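# Screw the tray lid onto the housing, then return tools

## Task

Take the lid from the tray and lay it flat on the housing rim so the block under the lid sits inside the opening. Put one screw, taken from the screw feeder, through every lid hole and tighten each one. A screw counts as tight only when the screwdriver motor drove it until the motor halted on its own (driver_stopped_at_torque=1), and it must not be turned or moved afterwards. A screw that was pushed in rather than turned must be fully unscrewed and driven again. No screw may be left inside the housing. Afterwards, release everything, hang every tool back in its original stand slot, and move the arm well away from the tools. The lid is too wide for grip50, and a tool locked on the arm counts as part of the arm. Nothing may be knocked or placed off the table.

## Robot and tools

Robot: one arm with a tool changer. end_effector_position is always the centre of the changer's flat face, and the face's z axis points away from the arm. Three tools hang in a stand: grip50, grip85 and driver (screwdriver); tool_id shows which one is attached (or none). Offsets from the face centre, in mm along face x, y, z: grip50 grip point (0, -25, 180); grip85 grip point (0, 0, 173) when closed, 13 mm closer when fully open; driver hex-key tip (66, 20, 345). Both grippers close along face x. Use grip85 for the lid.

Scene frame: origin on the table top beneath the arm base, +z up, +y to the left when facing +x. Results report the face position in metres, orientation as end_effector_quat_wxyz, plus velocities. Reported position may be off a little, more so at long reach.

execute_actions(actions): a list of actions. Each action is a table of 0 to 15 rows. Each row is applied for one 1/30 s step, and the final row repeats until 15 steps are done. An empty list only returns state and images. A row is 16 numbers, each in [-1, 1], in this order: dx, dy, dz, rx, ry, rz, tool/lock, grip50_position, grip50_force_limit, grip50_speed, grip85_position, grip85_force_limit, grip85_speed, driver_spindle, driver_torque_limit, driver_sleeve_vacuum. The first six are an offset, not a pose. They are measured in the face's own axes from the face pose measured when the action began (for a call's first action, the last pose reported). Each row is relative to that same start, not to the previous row. Scale: 1.0 = 0.6 m or 180 degrees. rx, ry, rz form a single rotation vector. Per step, the command is clipped to 70 mm and 16 degrees from the measured pose, so long offsets need several actions.

Tool numbers: lock >0 locks, <0 unlocks (about 1 s), 0 keeps the last command. Gripper position: +1 fully open (50 or 85 mm); -1 closes until blocked (pads meet near -0.65 for grip50, -0.8 for grip85). Force limit: -1 is about 20 N, +1 is about 185 N (grip50) or 235 N (grip85). Speed: -1 is about 20 mm/s, +1 is about 150 mm/s. driver_spindle: +1 = 500 rpm screwing in, -1 = unscrewing; it persists between actions and calls, so finish actions with 0. driver_torque_limit: -1 = 0.3 N m, +1 = 1.2 N m. driver_sleeve_vacuum above 0.01 holds a screw by suction; any other value releases it. Torque limit and vacuum persist too.

move(target, speed, blocking): target is one 16-number row. Its pose part is an offset from the pose in the last result that showed one, in face axes, same scale. The face follows a straight path for 0.5 to 10 s. speed is in m/s, from 0.002 to 0.5 (default 0.25), and turning is capped at twice that in rad/s. The path ignores obstacles, and faster moves hit harder. The result adds a move: line (done, off_target, moving, held, fault) with limits flags and the distance left. With blocking=false it returns after 0.5 s. Other motion is refused until wait or stop shows the move ended.

wait(seconds): 0 to 10; the arm holds its last command. stop(): brakes a running move. zoom_image(camera, region): camera is cam_high, cam_low or cam_wrist; region is [x0, y0, x1, y1] in pixels, at most 504x504. finished_scene(scene): pass the current scene number once the goal is fully done; it is final.

Picking up a tool: bring the face flat onto the tool plate, within about 1 mm of centre and 1 degree of tilt. When plate_near reads 1, send lock +1 and wait for locked=1. The face's -y must point toward the open side of the fork. After locking, the tool starts up: readings show n/a until it is ready, and a gripper closes and then opens by itself. Remove a tool by lifting 20 mm (more than 10, at most 30), sliding at least 110 mm toward face -y out of the fork, then rising. Return it along the reverse path. When in_stand=1, hold still, send lock -1 and wait for unlocked=1. Away from the stand, unlocking is refused (unlock_refused=1). Slots are 180 mm apart. Fork arms sit 40 to 70 mm to either side along face x, reach 45 mm toward the open side, and their tops are 18 mm below a hung plate's face. The driver's muffler passes just outside the fork arm on the face's +x side.

Gripping: hold position at -1 and confirm object_status=2. Status codes: 0 moving, 1 blocked while opening, 2 blocked while closing, 3 reached target or pads met. position_measured is in counts. grip50 opening ≈ (250 - counts) × 0.202 mm. For grip85, 78≈60 mm, 130≈40 mm, 180≈20 mm, 230 = pads meet.

Screwing: press the key onto the screw head plus 2 mm, then turn slowly (driver_spindle about ±0.2 or less) to engage. Move the arm down 0.7 mm per turn as it drives. It stops by itself at 95% of the torque limit, giving driver_stopped_at_torque=1. Restarting needs driver_spindle at 0 or below for 0.5 s. driver_screw_detected=1 means a screw is held by suction. driver_turns counts turns, positive when driving in. If loosening stalls, raise the torque limit.

Avoid: joint torque faults (load limits in N m: waist 54, shoulder 54, elbow 45, forearm roll 24.3, wrist pitch 17.1, wrist roll 17.1), which cause a 10 s halt. Avoid motor overheating from holding loads (MOTOR HOT warns at 65 °C). Avoid drops, slams, hard pushes and anything falling off the table. A pose unreachable line means the clearance check altered the command. Hand target shows where the controller is heading. Loose objects may occasionally be nudged.

Each tool is called after "Call:" by a JSON object that holds its "name" and its "arguments", one argument or row to a line.

## Session

Call:
{"name": "execute_actions", "arguments": {
  "actions": []
}}

Scene clock: 0.00 s.
end_effector_position=(+0.4586, -0.0205, +0.3200) locked=0 unlocked=1 plate_near=0 in_stand=0 unlock_refused=0 tool_id=none grip50_position_measured=n/a grip50_object_status=n/a grip85_position_measured=n/a grip85_object_status=n/a driver_sleeve_vacuum_kpa=n/a driver_screw_detected=n/a driver_stopped_at_torque=n/a driver_turns=n/a end_effector_quat_wxyz=(-0.002, +0.721, +0.693, +0.003) end_effector_velocity=(+0.001, +0.000, +0.000) end_effector_angular_velocity=(-0.000, -0.002, +0.001)
Joint positions: [-0.001 -0.271 -0.835  0.002 -0.563 -0.003]
Joint velocities: [ 0.001  0.    -0.001 -0.     0.002 -0.   ]
Joint torques (N m, as the arm reports them, + toward a larger angle): no reading
Motor temperatures (°C, as the motors report them): [30 29 35 32 39 39]
Hand target: +0.459, -0.021, +0.320; -0.002, +0.721, +0.693, +0.003

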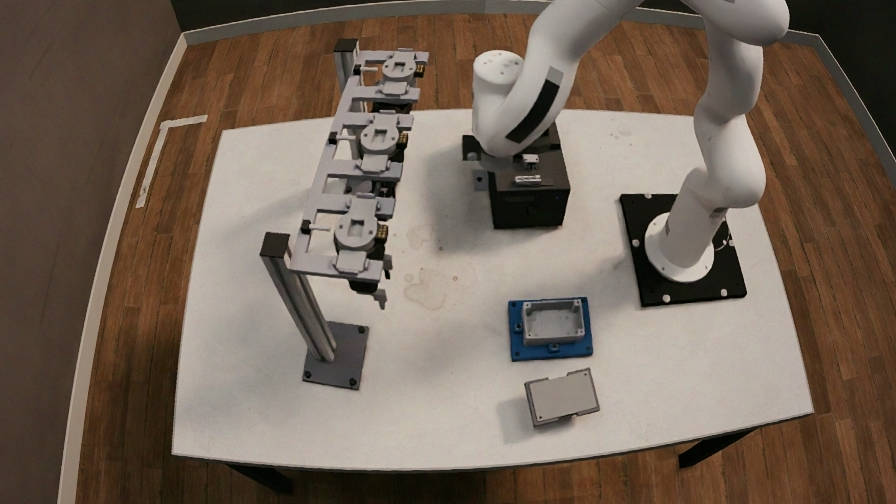

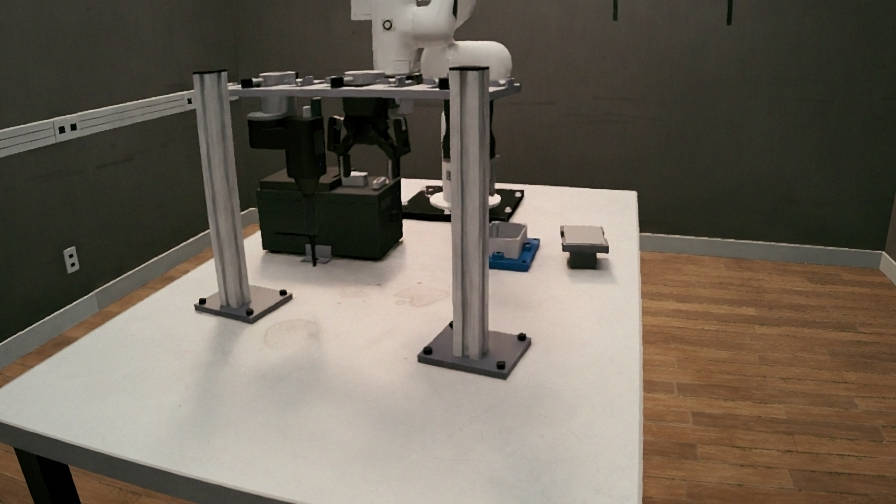

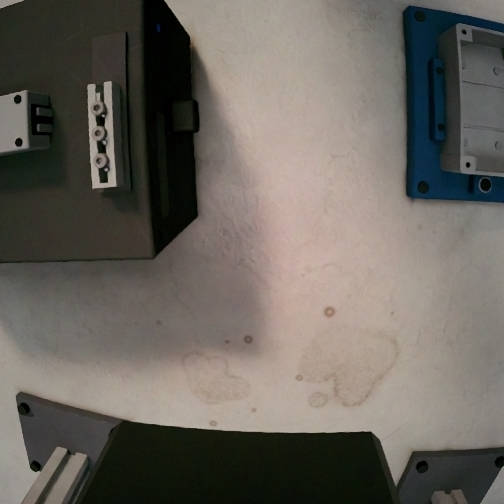

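Call:
{"name": "zoom_image", "arguments": {
  "camera": "cam_high",
  "region": [250, 30, 500, 330]
}}

Call:
{"name": "zoom_image", "arguments": {
  "camera": "cam_high",
  "region": [480, 270, 640, 450]
}}

Call:
{"name": "zoom_image", "arguments": {
  "camera": "cam_low",
  "region": [180, 50, 630, 300]
}}

Region (250, 30, 500, 330) of cam_high's 896x504 image, scaled by 1.680, with more detail than that image has.

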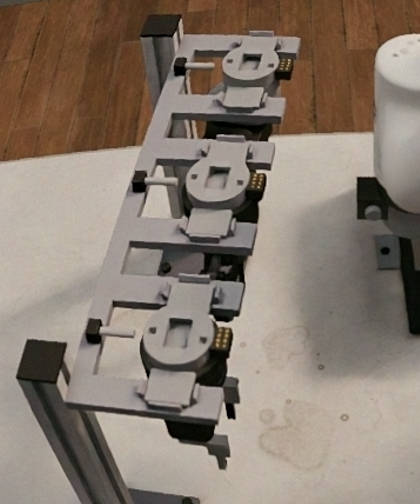

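Region (480, 270, 640, 450) of cam_high's 896x504 image, scaled by 2.800, with more detail than that image has.

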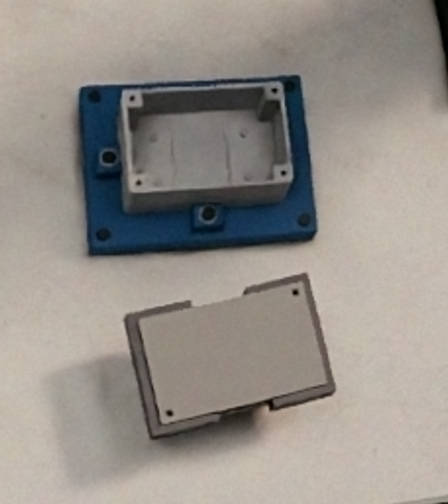

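Region (180, 50, 630, 300) of cam_low's 896x504 image, scaled by 1.120, with more detail than that image has.

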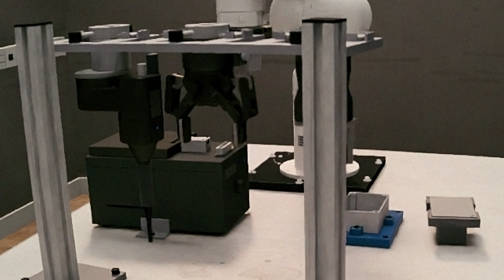

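Call:
{"name": "move", "arguments": {
  "target": [0, 0.15, -0.35, 0, 0, -0.0126, 0,0,0,0,0,0,0,0,0,0],
  "speed": 0.3
}}

Scene clock: 60.07 s.
end_effector_position=(+0.5481, -0.0254, +0.5296) locked=0 unlocked=1 plate_near=0 in_stand=0 unlock_refused=0 tool_id=none grip50_position_measured=n/a grip50_object_status=n/a grip85_position_measured=n/a grip85_object_status=n/a driver_sleeve_vacuum_kpa=n/a driver_screw_detected=n/a driver_stopped_at_torque=n/a driver_turns=n/a end_effector_quat_wxyz=(-0.002, +0.707, +0.707, +0.003) end_effector_velocity=(+0.001, +0.000, +0.003) end_effector_angular_velocity=(-0.000, -0.002, +0.001)
Joint positions: [-0.001 -0.266 -1.342  0.002 -1.075 -0.042]
Joint velocities: [ 0.    -0.002 -0.008 -0.    -0.005 -0.   ]
Joint torques (N m, as the arm reports them, + toward a larger angle): [ -1.69  33.08 -17.74  -0.02   0.06  -0.3 ]
Motor temperatures (°C, as the motors report them): [30 30 36 32 39 39]
Hand target: +0.548, -0.025, +0.530; -0.002, +0.707, +0.707, +0.003
Off the commanded pose: 0.001 m, 0 deg.
move: done
camera_calibration (this result's frames):
cam_wrist: T_world_to_cam=[[-0.0431155, 0.99906, -0.0045879, 0.0475324], [0.970047, 0.0429614, 0.239086, -0.597553], [0.239058, 0.00585784, -0.970988, 0.429718], [0, 0, 0, 1]] pos_world=[0.478977, -0.0243332, 0.560335]

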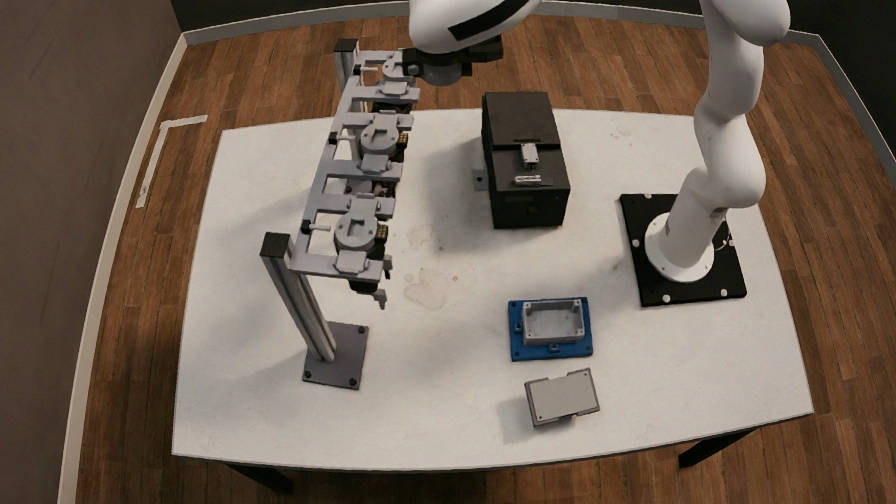

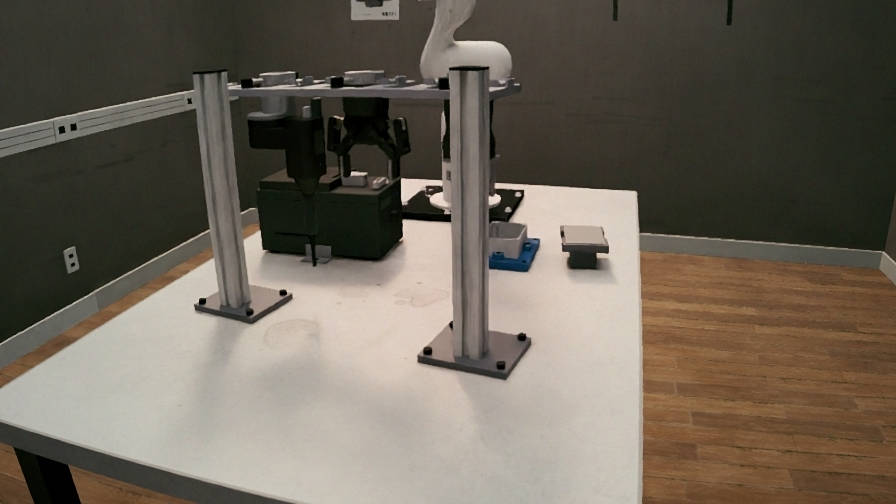

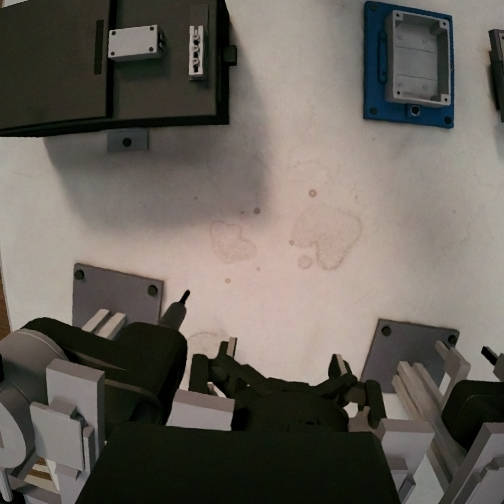

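Call:
{"name": "move", "arguments": {
  "target": [0, 0.14, -0.03, 0, 0, 0, 0,0,0,0,0,0,0,0,0,0],
  "speed": 0.3
}}

Scene clock: 74.40 s.
end_effector_position=(+0.6319, -0.0256, +0.5477) locked=0 unlocked=1 plate_near=0 in_stand=0 unlock_refused=0 tool_id=none grip50_position_measured=n/a grip50_object_status=n/a grip85_position_measured=n/a grip85_object_status=n/a driver_sleeve_vacuum_kpa=n/a driver_screw_detected=n/a driver_stopped_at_torque=n/a driver_turns=n/a end_effector_quat_wxyz=(-0.002, +0.707, +0.707, +0.003) end_effector_velocity=(+0.001, +0.000, +0.000) end_effector_angular_velocity=(-0.001, -0.000, +0.001)
Joint positions: [ 0.004 -0.484 -1.668  0.002 -1.184 -0.037]
Joint velocities: [ 0.001 -0.003 -0.005 -0.001 -0.001 -0.   ]
Joint torques (N m, as the arm reports them, + toward a larger angle): [ -2.61  43.69 -17.7    0.23  -0.05  -0.31]
Motor temperatures (°C, as the motors report them): [30 30 36 32 39 39]
Hand target: +0.632, -0.026, +0.548; -0.002, +0.707, +0.707, +0.003
Off the commanded pose: 0.000 m, 0 deg.
move: done
camera_calibration (this result's frames):
cam_wrist: T_world_to_cam=[[-0.0432808, 0.999053, -0.0045105, 0.0515159], [0.970032, 0.0431032, 0.239122, -0.683163], [0.23909, 0.00597407, -0.970979, 0.427256], [0, 0, 0, 1]] pos_world=[0.562768, -0.024573, 0.578448]

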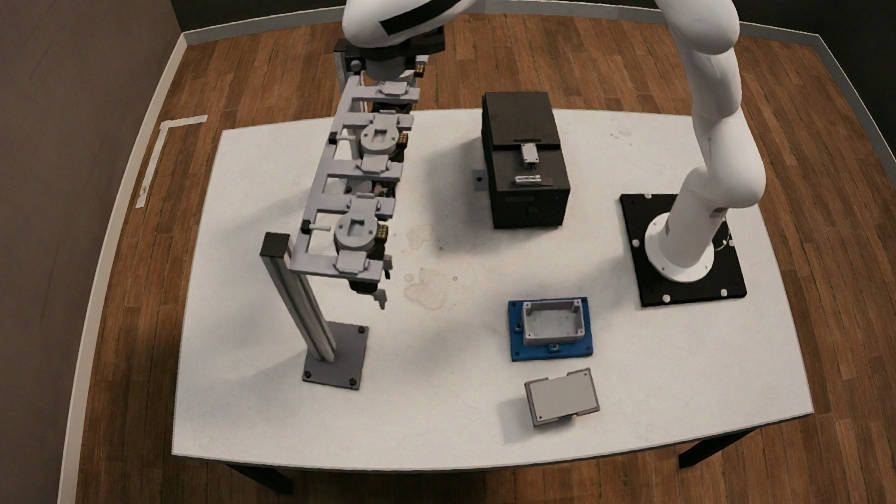

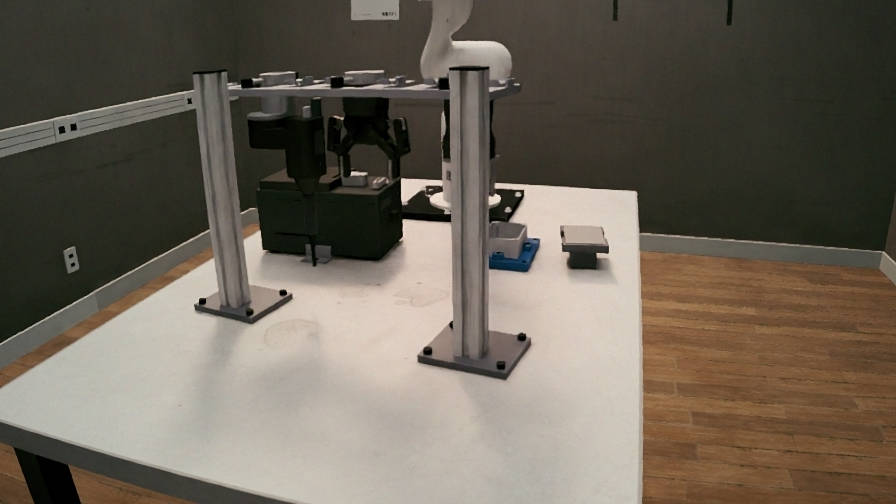

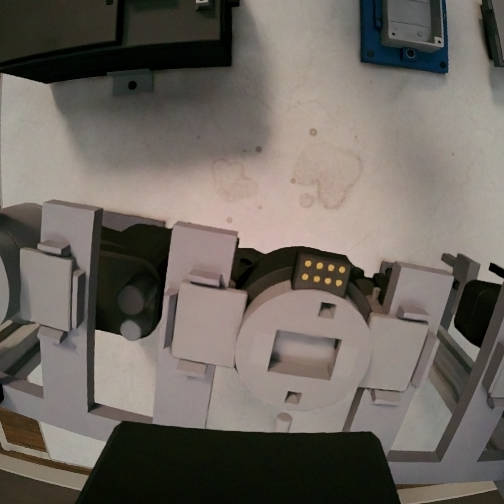

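Call:
{"name": "zoom_image", "arguments": {
  "camera": "cam_wrist",
  "region": [150, 220, 450, 440]
}}

Region (150, 220, 450, 440) of cam_wrist's 504x504 image, scaled by 1.680, with more detail than that image has; it fills the top 370 rows of this view, and the rest is white.

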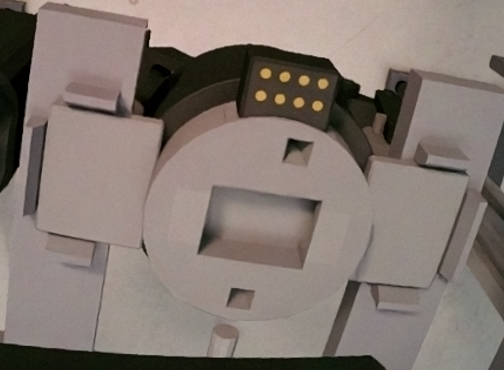

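Call:
{"name": "move", "arguments": {
  "target": [0.0493, 0, 0, 0, 0, 0.0444, 0,0,0,0,0,0,0,0,0,0],
  "speed": 0.2
}}

Call:
{"name": "zoom_image", "arguments": {
  "camera": "cam_wrist",
  "region": [100, 180, 420, 440]
}}

Scene clock: 140.20 s.
end_effector_position=(+0.6319, +0.0038, +0.5479) locked=0 unlocked=1 plate_near=0 in_stand=0 unlock_refused=0 tool_id=none grip50_position_measured=n/a grip50_object_status=n/a grip85_position_measured=n/a grip85_object_status=n/a driver_sleeve_vacuum_kpa=n/a driver_screw_detected=n/a driver_stopped_at_torque=n/a driver_turns=n/a end_effector_quat_wxyz=(-0.002, +0.754, +0.656, +0.003) end_effector_velocity=(+0.000, +0.001, -0.000) end_effector_angular_velocity=(-0.001, -0.001, -0.004)
Joint positions: [ 0.051 -0.483 -1.667  0.002 -1.184  0.149]
Joint velocities: [ 0.002 -0.001 -0.    -0.001  0.002  0.006]
Joint torques (N m, as the arm reports them, + toward a larger angle): [ -0.64  44.09 -17.85   0.35   0.1   -0.34]
Motor temperatures (°C, as the motors report them): [30 31 37 32 39 39]
Hand target: +0.632, +0.004, +0.548; -0.002, +0.755, +0.656, +0.003
Off the commanded pose: 0.000 m, 0 deg.
move: done
camera_calibration (this result's frames):
cam_wrist: T_world_to_cam=[[0.0957788, 0.995394, -0.00424621, -0.0659224], [0.966891, -0.0920209, 0.238019, -0.681401], [0.236532, -0.0269028, -0.971251, 0.429131], [0, 0, 0, 1]] pos_world=[0.563652, 0.0144605, 0.578701]

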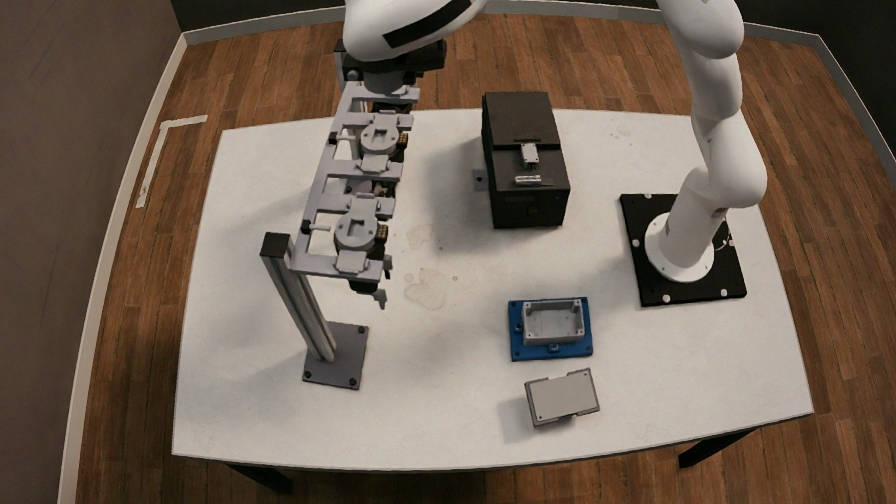

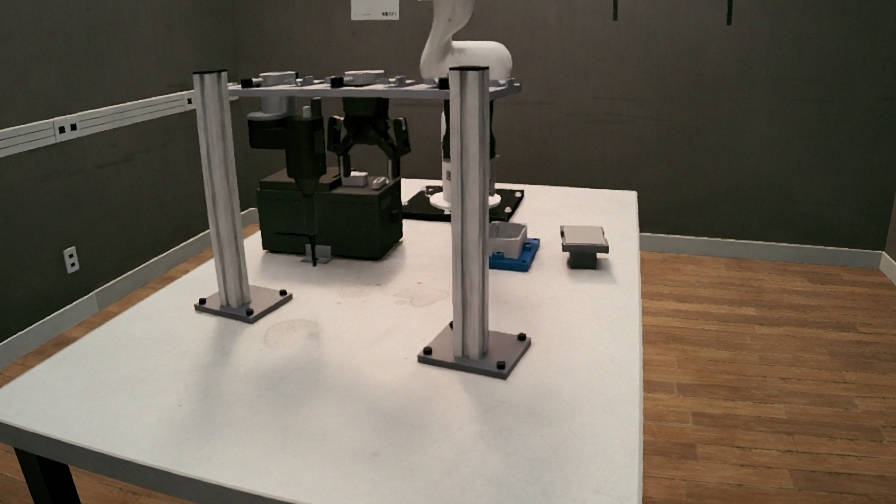

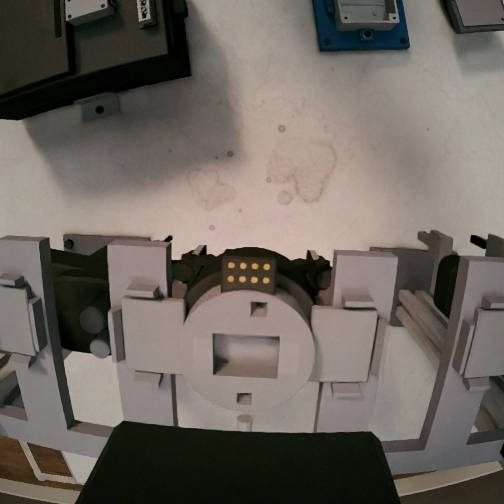

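Region (100, 180, 420, 440) of cam_wrist's 504x504 image, scaled by 1.575, with more detail than that image has; it fills the top 410 rows of this view, and the rest is white.

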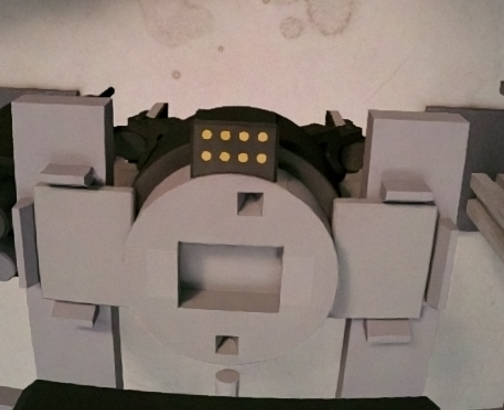

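Call:
{"name": "move", "arguments": {
  "target": [0.001, 0.064, 0.113, 0, 0, -0.002, 0,0,0,0,0,0,0,0,0,0],
  "speed": 0.15
}}

Call:
{"name": "zoom_image", "arguments": {
  "camera": "cam_wrist",
  "region": [80, 130, 430, 440]
}}

Scene clock: 174.33 s.
end_effector_position=(+0.6700, -0.0005, +0.4805) locked=0 unlocked=1 plate_near=0 in_stand=0 unlock_refused=0 tool_id=none grip50_position_measured=n/a grip50_object_status=n/a grip85_position_measured=n/a grip85_object_status=n/a driver_sleeve_vacuum_kpa=n/a driver_screw_detected=n/a driver_stopped_at_torque=n/a driver_turns=n/a end_effector_quat_wxyz=(-0.002, +0.752, +0.659, +0.003) end_effector_velocity=(+0.000, -0.000, -0.001) end_effector_angular_velocity=(+0.000, +0.001, -0.000)
Joint positions: [ 0.043 -0.609 -1.7    0.002 -1.09   0.135]
Joint velocities: [-0.    -0.002 -0.001  0.    -0.001 -0.   ]
Joint torques (N m, as the arm reports them, + toward a larger angle): [ -2.19  49.58 -17.91   0.28   0.09  -0.34]
Motor temperatures (°C, as the motors report them): [30 31 37 32 39 39]
Hand target: +0.670, -0.001, +0.480; -0.002, +0.752, +0.659, +0.003
Off the commanded pose: 0.000 m, 0 deg.
move: done
camera_calibration (this result's frames):
cam_wrist: T_world_to_cam=[[0.0896672, 0.995963, -0.00427349, -0.0613883], [0.967308, -0.0860638, 0.238554, -0.703113], [0.237223, -0.0255242, -0.97112, 0.354004], [0, 0, 0, 1]] pos_world=[0.601654, 0.00966355, 0.511248]

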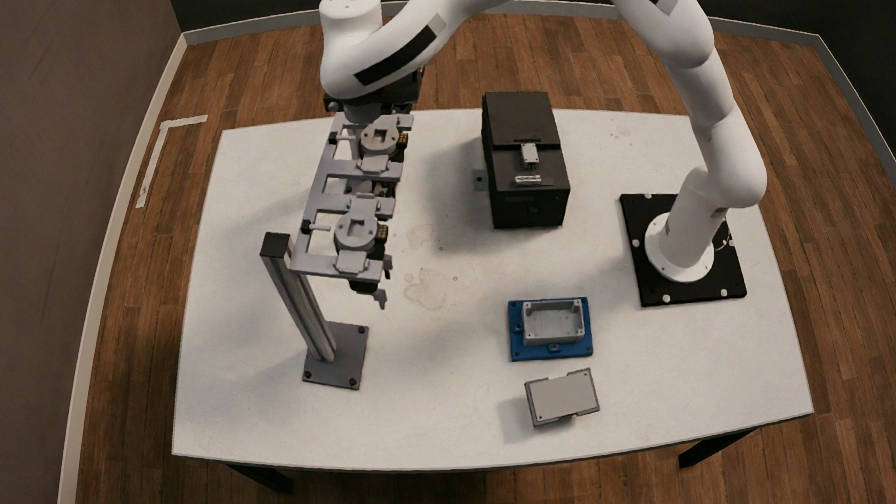

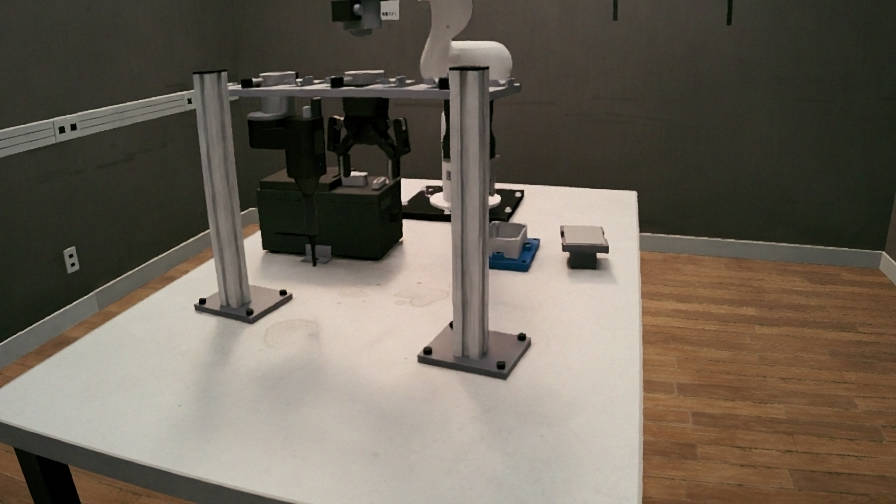

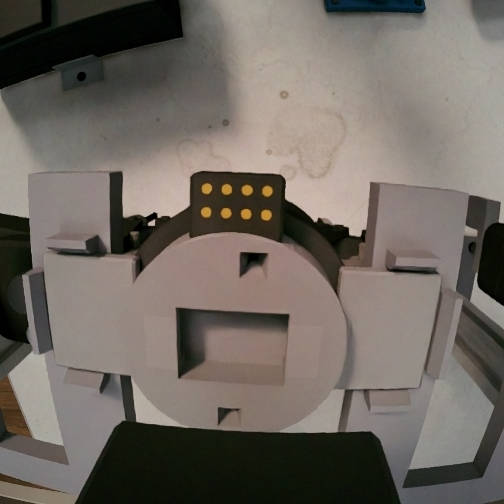

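Region (80, 130, 430, 440) of cam_wrist's 504x504 image, scaled by 1.440, with more detail than that image has; it fills the top 446 rows of this view, and the rest is white.

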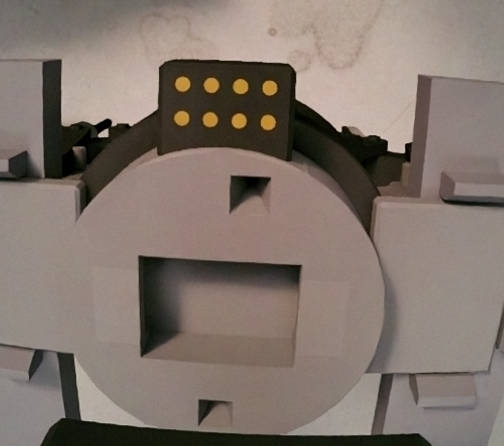

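Call:
{"name": "move", "arguments": {
  "target": [-0.004, -0.025, 0.1, 0, 0, 0, 0,0,0,0,0,0,0,0,0,0],
  "speed": 0.08
}}

Call:
{"name": "zoom_image", "arguments": {
  "camera": "cam_low",
  "region": [260, 0, 480, 130]
}}

Call:
{"name": "zoom_image", "arguments": {
  "camera": "cam_high",
  "region": [300, 40, 480, 200]
}}

Scene clock: 209.07 s.
end_effector_position=(+0.6554, -0.0006, +0.4222) locked=0 unlocked=1 plate_near=0 in_stand=0 unlock_refused=0 tool_id=none grip50_position_measured=n/a grip50_object_status=n/a grip85_position_measured=n/a grip85_object_status=n/a driver_sleeve_vacuum_kpa=n/a driver_screw_detected=n/a driver_stopped_at_torque=n/a driver_turns=n/a end_effector_quat_wxyz=(-0.001, +0.753, +0.659, +0.004) end_effector_velocity=(-0.000, +0.000, -0.001) end_effector_angular_velocity=(+0.000, -0.003, -0.001)
Joint positions: [ 0.042 -0.601 -1.556  0.002 -0.951  0.134]
Joint velocities: [0.    0.001 0.003 0.    0.004 0.001]
Joint torques (N m, as the arm reports them, + toward a larger angle): [ -1.22  31.98 -11.3    0.21  -0.24  -0.33]
Motor temperatures (°C, as the motors report them): [30 31 37 32 39 39]
Hand target: +0.655, -0.001, +0.420; -0.002, +0.752, +0.659, +0.003
Off the commanded pose: 0.002 m, 0 deg.
move: done
camera_calibration (this result's frames):
cam_wrist: T_world_to_cam=[[0.0899212, 0.995941, -0.00405972, -0.0605697], [0.966535, -0.0862814, 0.241591, -0.675858], [0.24026, -0.0256481, -0.97037, 0.29859], [0, 0, 0, 1]] pos_world=[0.586947, 0.00966806, 0.452779]

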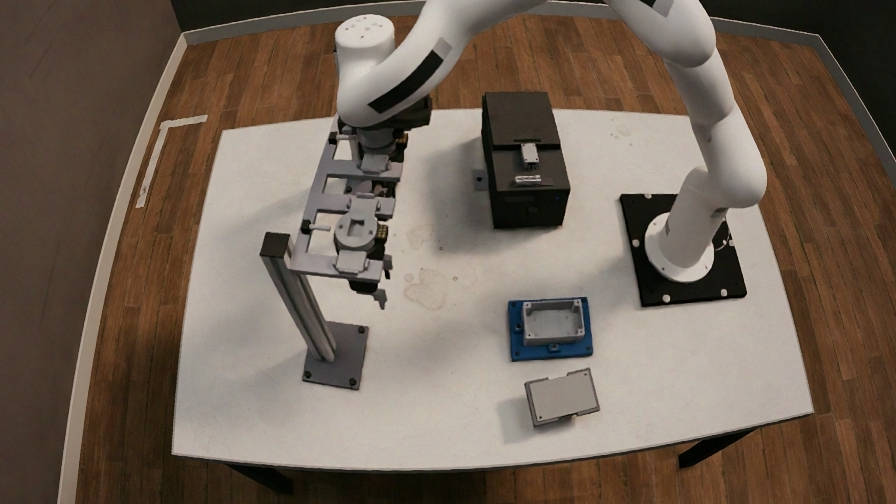

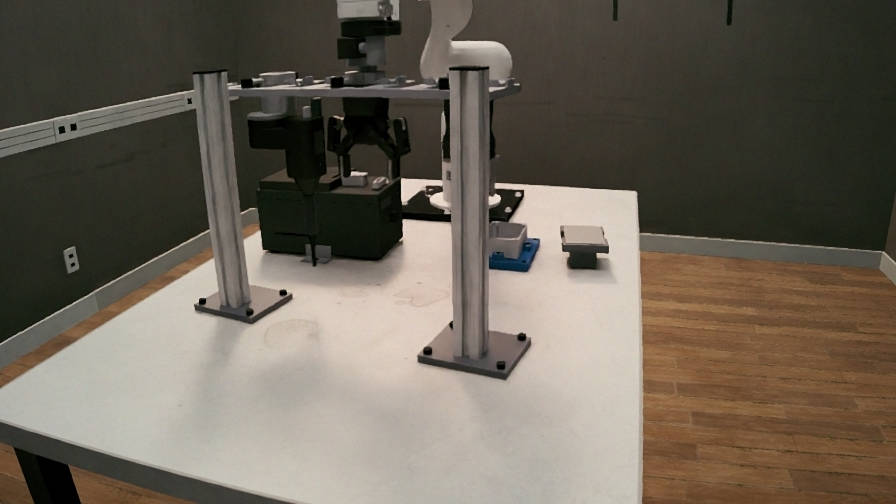

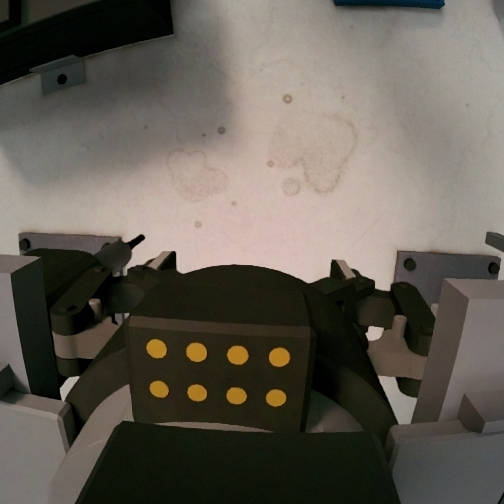

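Region (260, 0, 480, 130) of cam_low's 896x504 image, scaled by 2.291, with more detail than that image has; it fills the top 298 rows of this view, and the rest is white.

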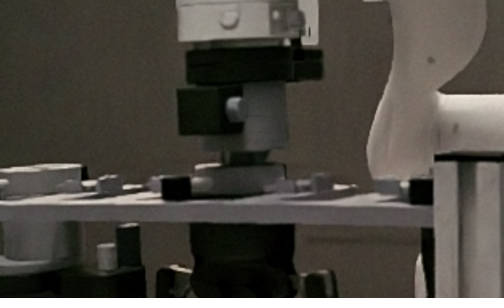

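Region (300, 40, 480, 200) of cam_high's 896x504 image, scaled by 2.800, with more detail than that image has.

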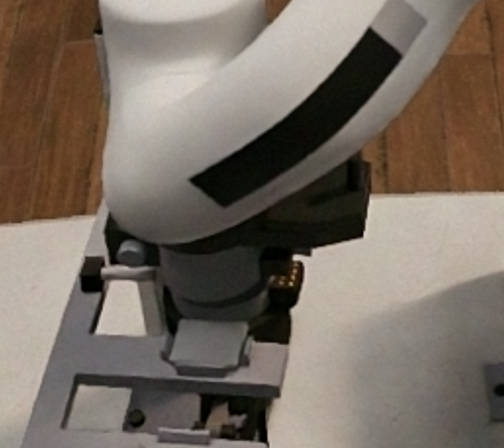

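Call:
{"name": "execute_actions", "arguments": {
  "actions": [
    [[0,0,-0.008,0,0,0,0,0,0,0,0,0,0,0,0,0]],
    [[-0.0035,0,0,0,0,0,0,0,0,0,0,0,0,0,0,0]],
    [[0,0,0.006,0,0,0,0,0,0,0,0,0,0,0,0,0]],
    [[0,0,0.006,0,0,0,0,0,0,0,0,0,0,0,0,0]],
    [[0,0,0.006,0,0,0,0,0,0,0,0,0,0,0,0,0]]
  ]
}}

Scene clock: 233.40 s.
end_effector_position=(+0.6560, -0.0026, +0.4206) locked=0 unlocked=1 plate_near=0 in_stand=0 unlock_refused=0 tool_id=none grip50_position_measured=n/a grip50_object_status=n/a grip85_position_measured=n/a grip85_object_status=n/a driver_sleeve_vacuum_kpa=n/a driver_screw_detected=n/a driver_stopped_at_torque=n/a driver_turns=n/a end_effector_quat_wxyz=(+0.001, +0.753, +0.659, +0.007) end_effector_velocity=(+0.000, +0.000, +0.000) end_effector_angular_velocity=(+0.000, -0.002, +0.000)
Joint positions: [ 0.039 -0.601 -1.552  0.002 -0.94   0.131]
Joint velocities: [ 0.001 -0.    -0.001  0.     0.001  0.001]
Joint torques (N m, as the arm reports them, + toward a larger angle): [-0.9   6.05 -4.24 -0.3   2.51 -0.32]
Motor temperatures (°C, as the motors report them): [30 31 36 32 39 39]
Hand target: +0.655, -0.003, +0.417; -0.001, +0.753, +0.659, +0.005
Off the commanded pose: 0.003 m, 0 deg.
Step readings (end_effector_position; steps 1 to 15: 1st action; 16 to 30: 2nd action; 31 to 45: 3rd action; 46 to 60: 4th action; 61 to 75: 5th action):
0: (+0.6552, -0.0006, +0.4217)
1: (+0.6552, -0.0006, +0.4218)
2: (+0.6553, -0.0006, +0.4222)
4: (+0.6548, -0.0006, +0.4226)
8: (+0.6546, -0.0006, +0.4240)
15: (+0.6552, -0.0006, +0.4263)
16: (+0.6552, -0.0006, +0.4264)
17: (+0.6552, -0.0009, +0.4265)
19: (+0.6550, -0.0020, +0.4263)
23: (+0.6549, -0.0026, +0.4262)
30: (+0.6549, -0.0027, +0.4263)
31: (+0.6549, -0.0027, +0.4263)
32: (+0.6550, -0.0027, +0.4259)
34: (+0.6549, -0.0027, +0.4240)
38: (+0.6549, -0.0026, +0.4227)
45: (+0.6549, -0.0026, +0.4227)
46: (+0.6549, -0.0026, +0.4227)
47: (+0.6550, -0.0026, +0.4223)
49: (+0.6552, -0.0026, +0.4213)
53: (+0.6553, -0.0026, +0.4211)
60: (+0.6552, -0.0026, +0.4208)
61: (+0.6552, -0.0026, +0.4208)
62: (+0.6553, -0.0026, +0.4206)
64: (+0.6553, -0.0026, +0.4205)
68: (+0.6558, -0.0026, +0.4206)
75: end_effector_position above
camera_calibration (this result's frames):
cam_wrist: T_world_to_cam=[[0.0900094, 0.995935, -0.00341051, -0.0589031], [0.964785, -0.0863433, 0.248465, -0.677962], [0.247161, -0.0256546, -0.968635, 0.291561], [0, 0, 0, 1]] pos_world=[0.587327, 0.007606, 0.450665]

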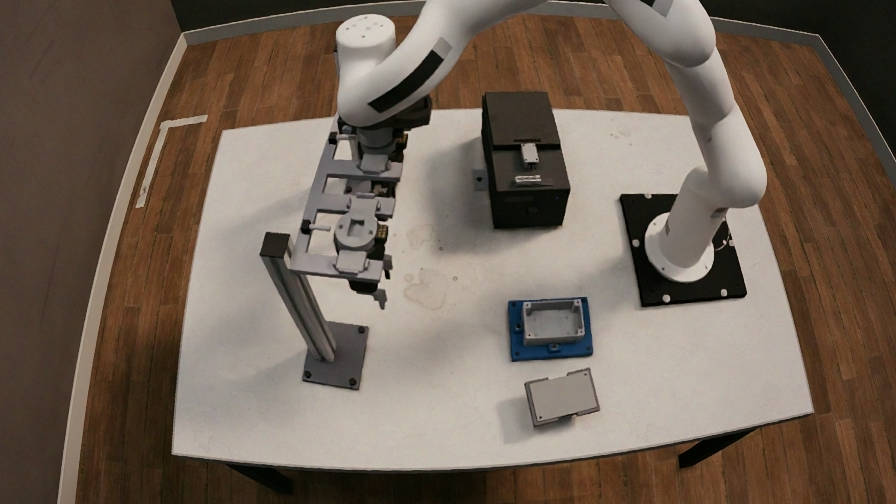

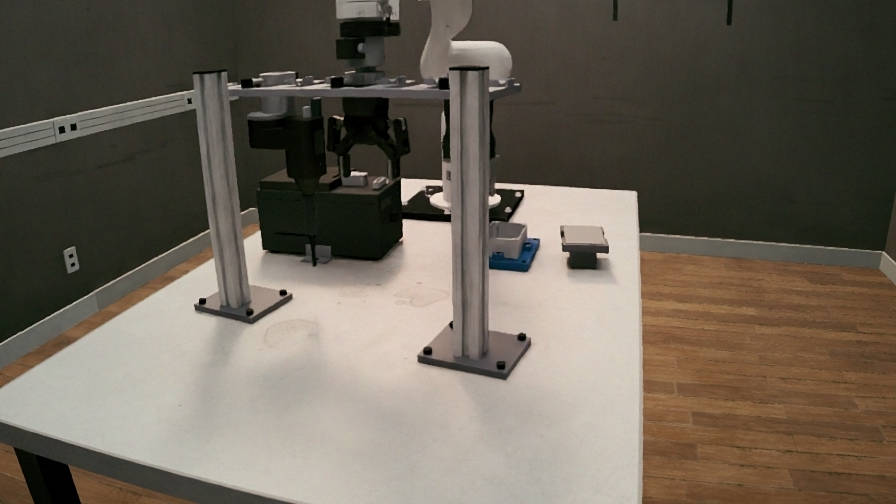

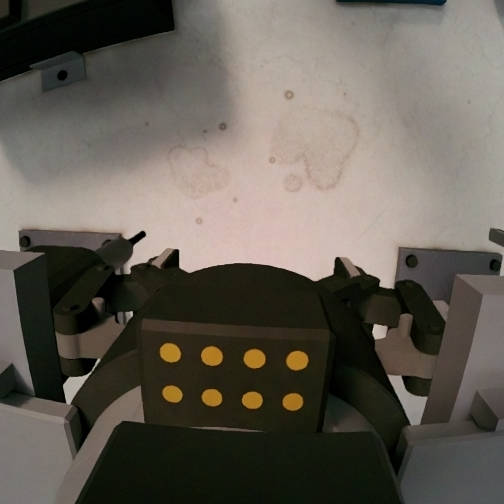

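Call:
{"name": "execute_actions", "arguments": {
  "actions": [
    [[0,0,-0.004,0,0,0,0,0,0,0,0,0,0,0,0,0]]
  ]
}}

Call:
{"name": "zoom_image", "arguments": {
  "camera": "cam_low",
  "region": [320, 30, 420, 110]
}}

Call:
{"name": "zoom_image", "arguments": {
  "camera": "cam_high",
  "region": [330, 100, 430, 180]
}}

Scene clock: 279.93 s.
end_effector_position=(+0.6556, -0.0027, +0.4216) locked=0 unlocked=1 plate_near=0 in_stand=0 unlock_refused=0 tool_id=none grip50_position_measured=n/a grip50_object_status=n/a grip85_position_measured=n/a grip85_object_status=n/a driver_sleeve_vacuum_kpa=n/a driver_screw_detected=n/a driver_stopped_at_torque=n/a driver_turns=n/a end_effector_quat_wxyz=(+0.000, +0.753, +0.659, +0.006) end_effector_velocity=(-0.001, +0.001, +0.002) end_effector_angular_velocity=(+0.001, +0.001, +0.001)
Joint positions: [ 0.039 -0.6   -1.553  0.002 -0.944  0.131]
Joint velocities: [ 0.001  0.002 -0.001  0.001 -0.004 -0.001]
Joint torques (N m, as the arm reports them, + toward a larger angle): [ -1.7   47.35 -16.49   0.53  -0.01  -0.28]
Motor temperatures (°C, as the motors report them): [30 30 36 32 40 39]
Hand target: +0.656, -0.003, +0.423; +0.001, +0.753, +0.659, +0.007
Off the commanded pose: 0.001 m, 0 deg.
Step readings (end_effector_position):
0: (+0.6560, -0.0026, +0.4206)
1: (+0.6560, -0.0026, +0.4206)
2: (+0.6560, -0.0026, +0.4210)
4: (+0.6560, -0.0027, +0.4212)
8: (+0.6559, -0.0027, +0.4214)
15: end_effector_position above
camera_calibration (this result's frames):
cam_wrist: T_world_to_cam=[[0.0899764, 0.995937, -0.00368016, -0.0586697], [0.965341, -0.086302, 0.24631, -0.677347], [0.244992, -0.0257147, -0.969184, 0.294284], [0, 0, 0, 1]] pos_world=[0.587052, 0.00754237, 0.451837]

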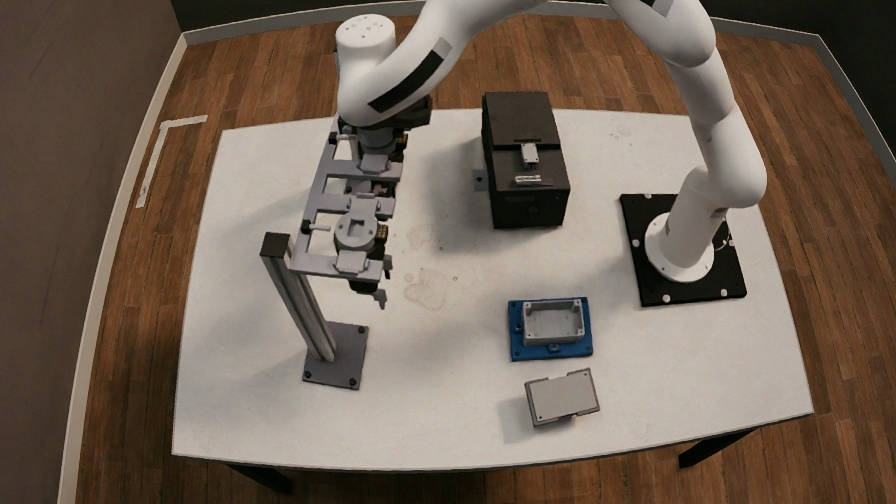

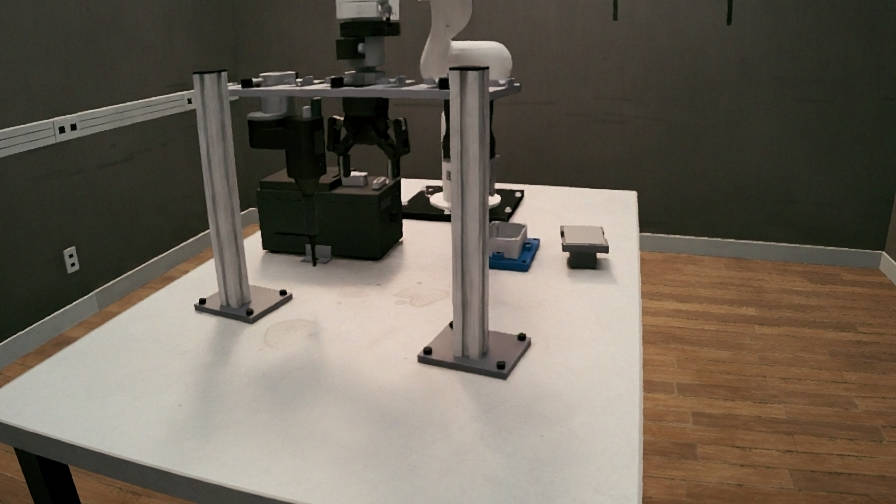

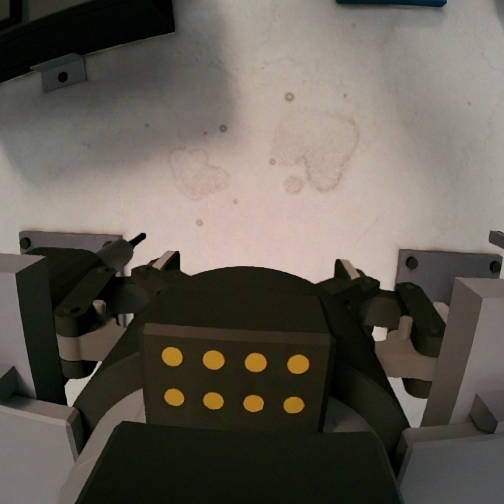

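Region (320, 30, 420, 110) of cam_low's 896x504 image, scaled by 5.040, with more detail than that image has; it fills the top 403 rows of this view, and the rest is white.

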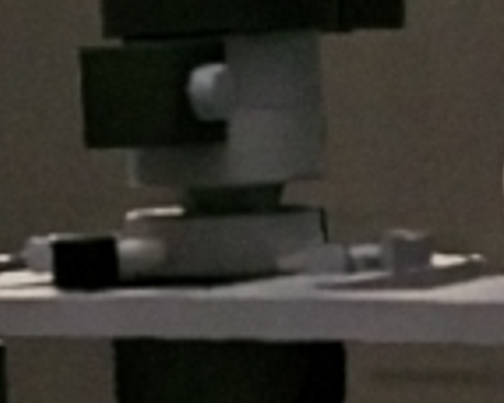

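Region (330, 100, 430, 180) of cam_high's 896x504 image, scaled by 5.040, with more detail than that image has; it fills the top 403 rows of this view, and the rest is white.

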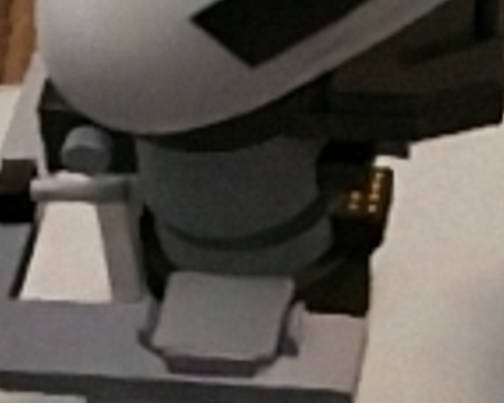

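Call:
{"name": "execute_actions", "arguments": {
  "actions": [
    [[0,0,-0.003,0,0,0,0,0,0,0,0,0,0,0,0,0]],
    [[-0.001,-0.0025,0,0,0,0,0,0,0,0,0,0,0,0,0,0]],
    [[0,0,0.006,0,0,0,0,0,0,0,0,0,0,0,0,0]],
    [[0,0,0.002,0,0,0,0,0,0,0,0,0,0,0,0,0]]
  ]
}}

Scene clock: 305.83 s.
end_effector_position=(+0.6546, -0.0031, +0.4208) locked=0 unlocked=1 plate_near=0 in_stand=0 unlock_refused=0 tool_id=none grip50_position_measured=n/a grip50_object_status=n/a grip85_position_measured=n/a grip85_object_status=n/a driver_sleeve_vacuum_kpa=n/a driver_screw_detected=n/a driver_stopped_at_torque=n/a driver_turns=n/a end_effector_quat_wxyz=(+0.002, +0.753, +0.659, +0.008) end_effector_velocity=(+0.000, -0.000, +0.000) end_effector_angular_velocity=(-0.000, -0.002, +0.000)
Joint positions: [ 0.038 -0.597 -1.546  0.002 -0.937  0.131]
Joint velocities: [-0.001 -0.    -0.001 -0.     0.002 -0.001]
Joint torques (N m, as the arm reports them, + toward a larger angle): [-3.54 14.94 -6.54 -0.15  0.93 -0.26]
Motor temperatures (°C, as the motors report them): [30 30 36 32 40 39]
Hand target: +0.654, -0.003, +0.420; +0.001, +0.753, +0.659, +0.007
Off the commanded pose: 0.001 m, 0 deg.
Step readings (end_effector_position; steps 1 to 15: 1st action; 16 to 30: 2nd action; 31 to 45: 3rd action; 46 to 60: 4th action):
0: (+0.6559, -0.0026, +0.4230)
1: (+0.6559, -0.0026, +0.4230)
2: (+0.6559, -0.0026, +0.4230)
4: (+0.6557, -0.0027, +0.4232)
8: (+0.6556, -0.0027, +0.4234)
15: (+0.6556, -0.0027, +0.4234)
16: (+0.6556, -0.0027, +0.4234)
17: (+0.6554, -0.0028, +0.4234)
19: (+0.6546, -0.0030, +0.4234)
23: (+0.6541, -0.0031, +0.4234)
30: (+0.6540, -0.0031, +0.4234)
31: (+0.6540, -0.0031, +0.4234)
32: (+0.6541, -0.0031, +0.4230)
34: (+0.6542, -0.0031, +0.4214)
38: (+0.6544, -0.0031, +0.4213)
45: (+0.6543, -0.0031, +0.4210)
46: (+0.6543, -0.0031, +0.4210)
47: (+0.6544, -0.0031, +0.4210)
49: (+0.6545, -0.0031, +0.4209)
53: (+0.6545, -0.0031, +0.4208)
60: end_effector_position above
camera_calibration (this result's frames):
cam_wrist: T_world_to_cam=[[0.0900182, 0.995935, -0.00332008, -0.0583848], [0.964462, -0.0863411, 0.249716, -0.677012], [0.248414, -0.025681, -0.968314, 0.29112], [0, 0, 0, 1]] pos_world=[0.58589, 0.00716975, 0.450762]

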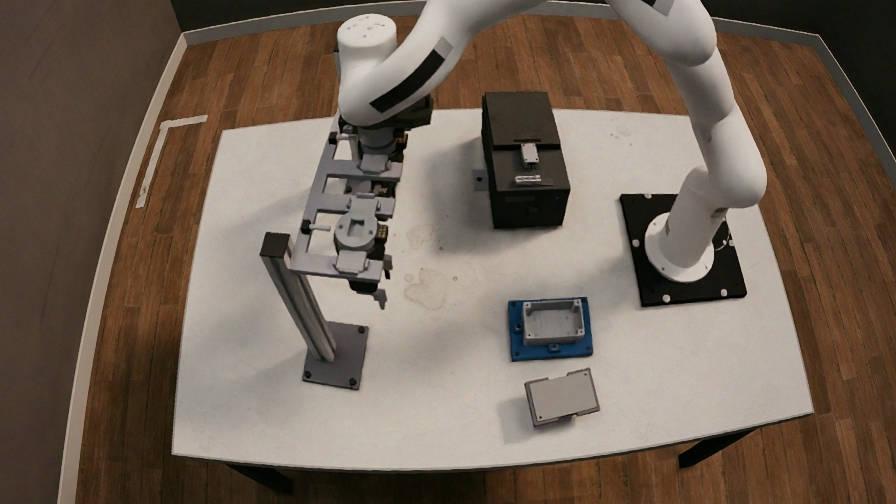

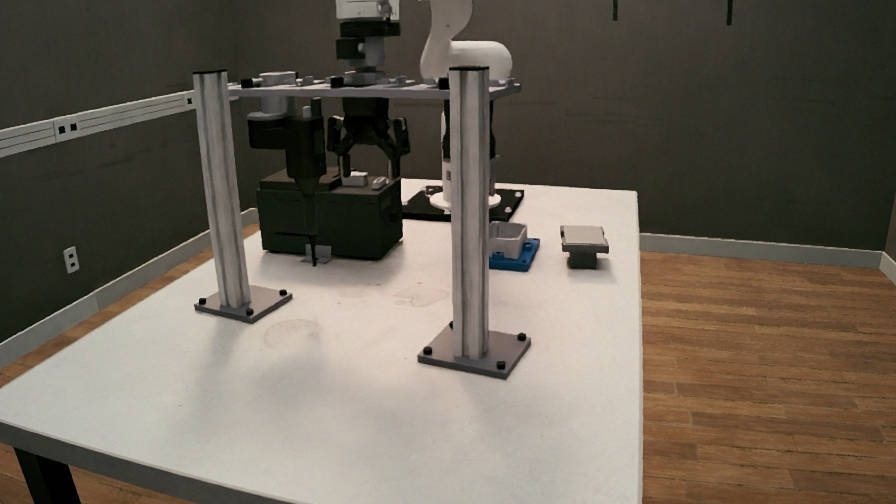

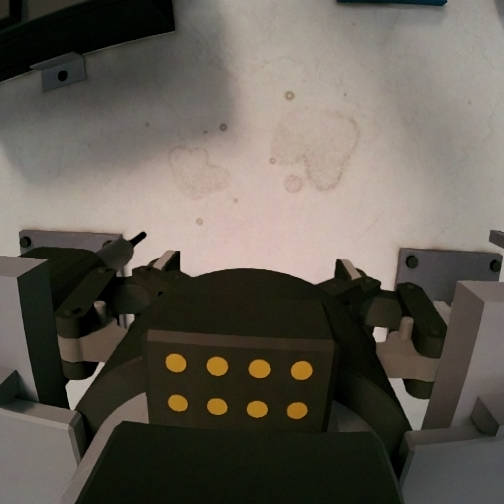

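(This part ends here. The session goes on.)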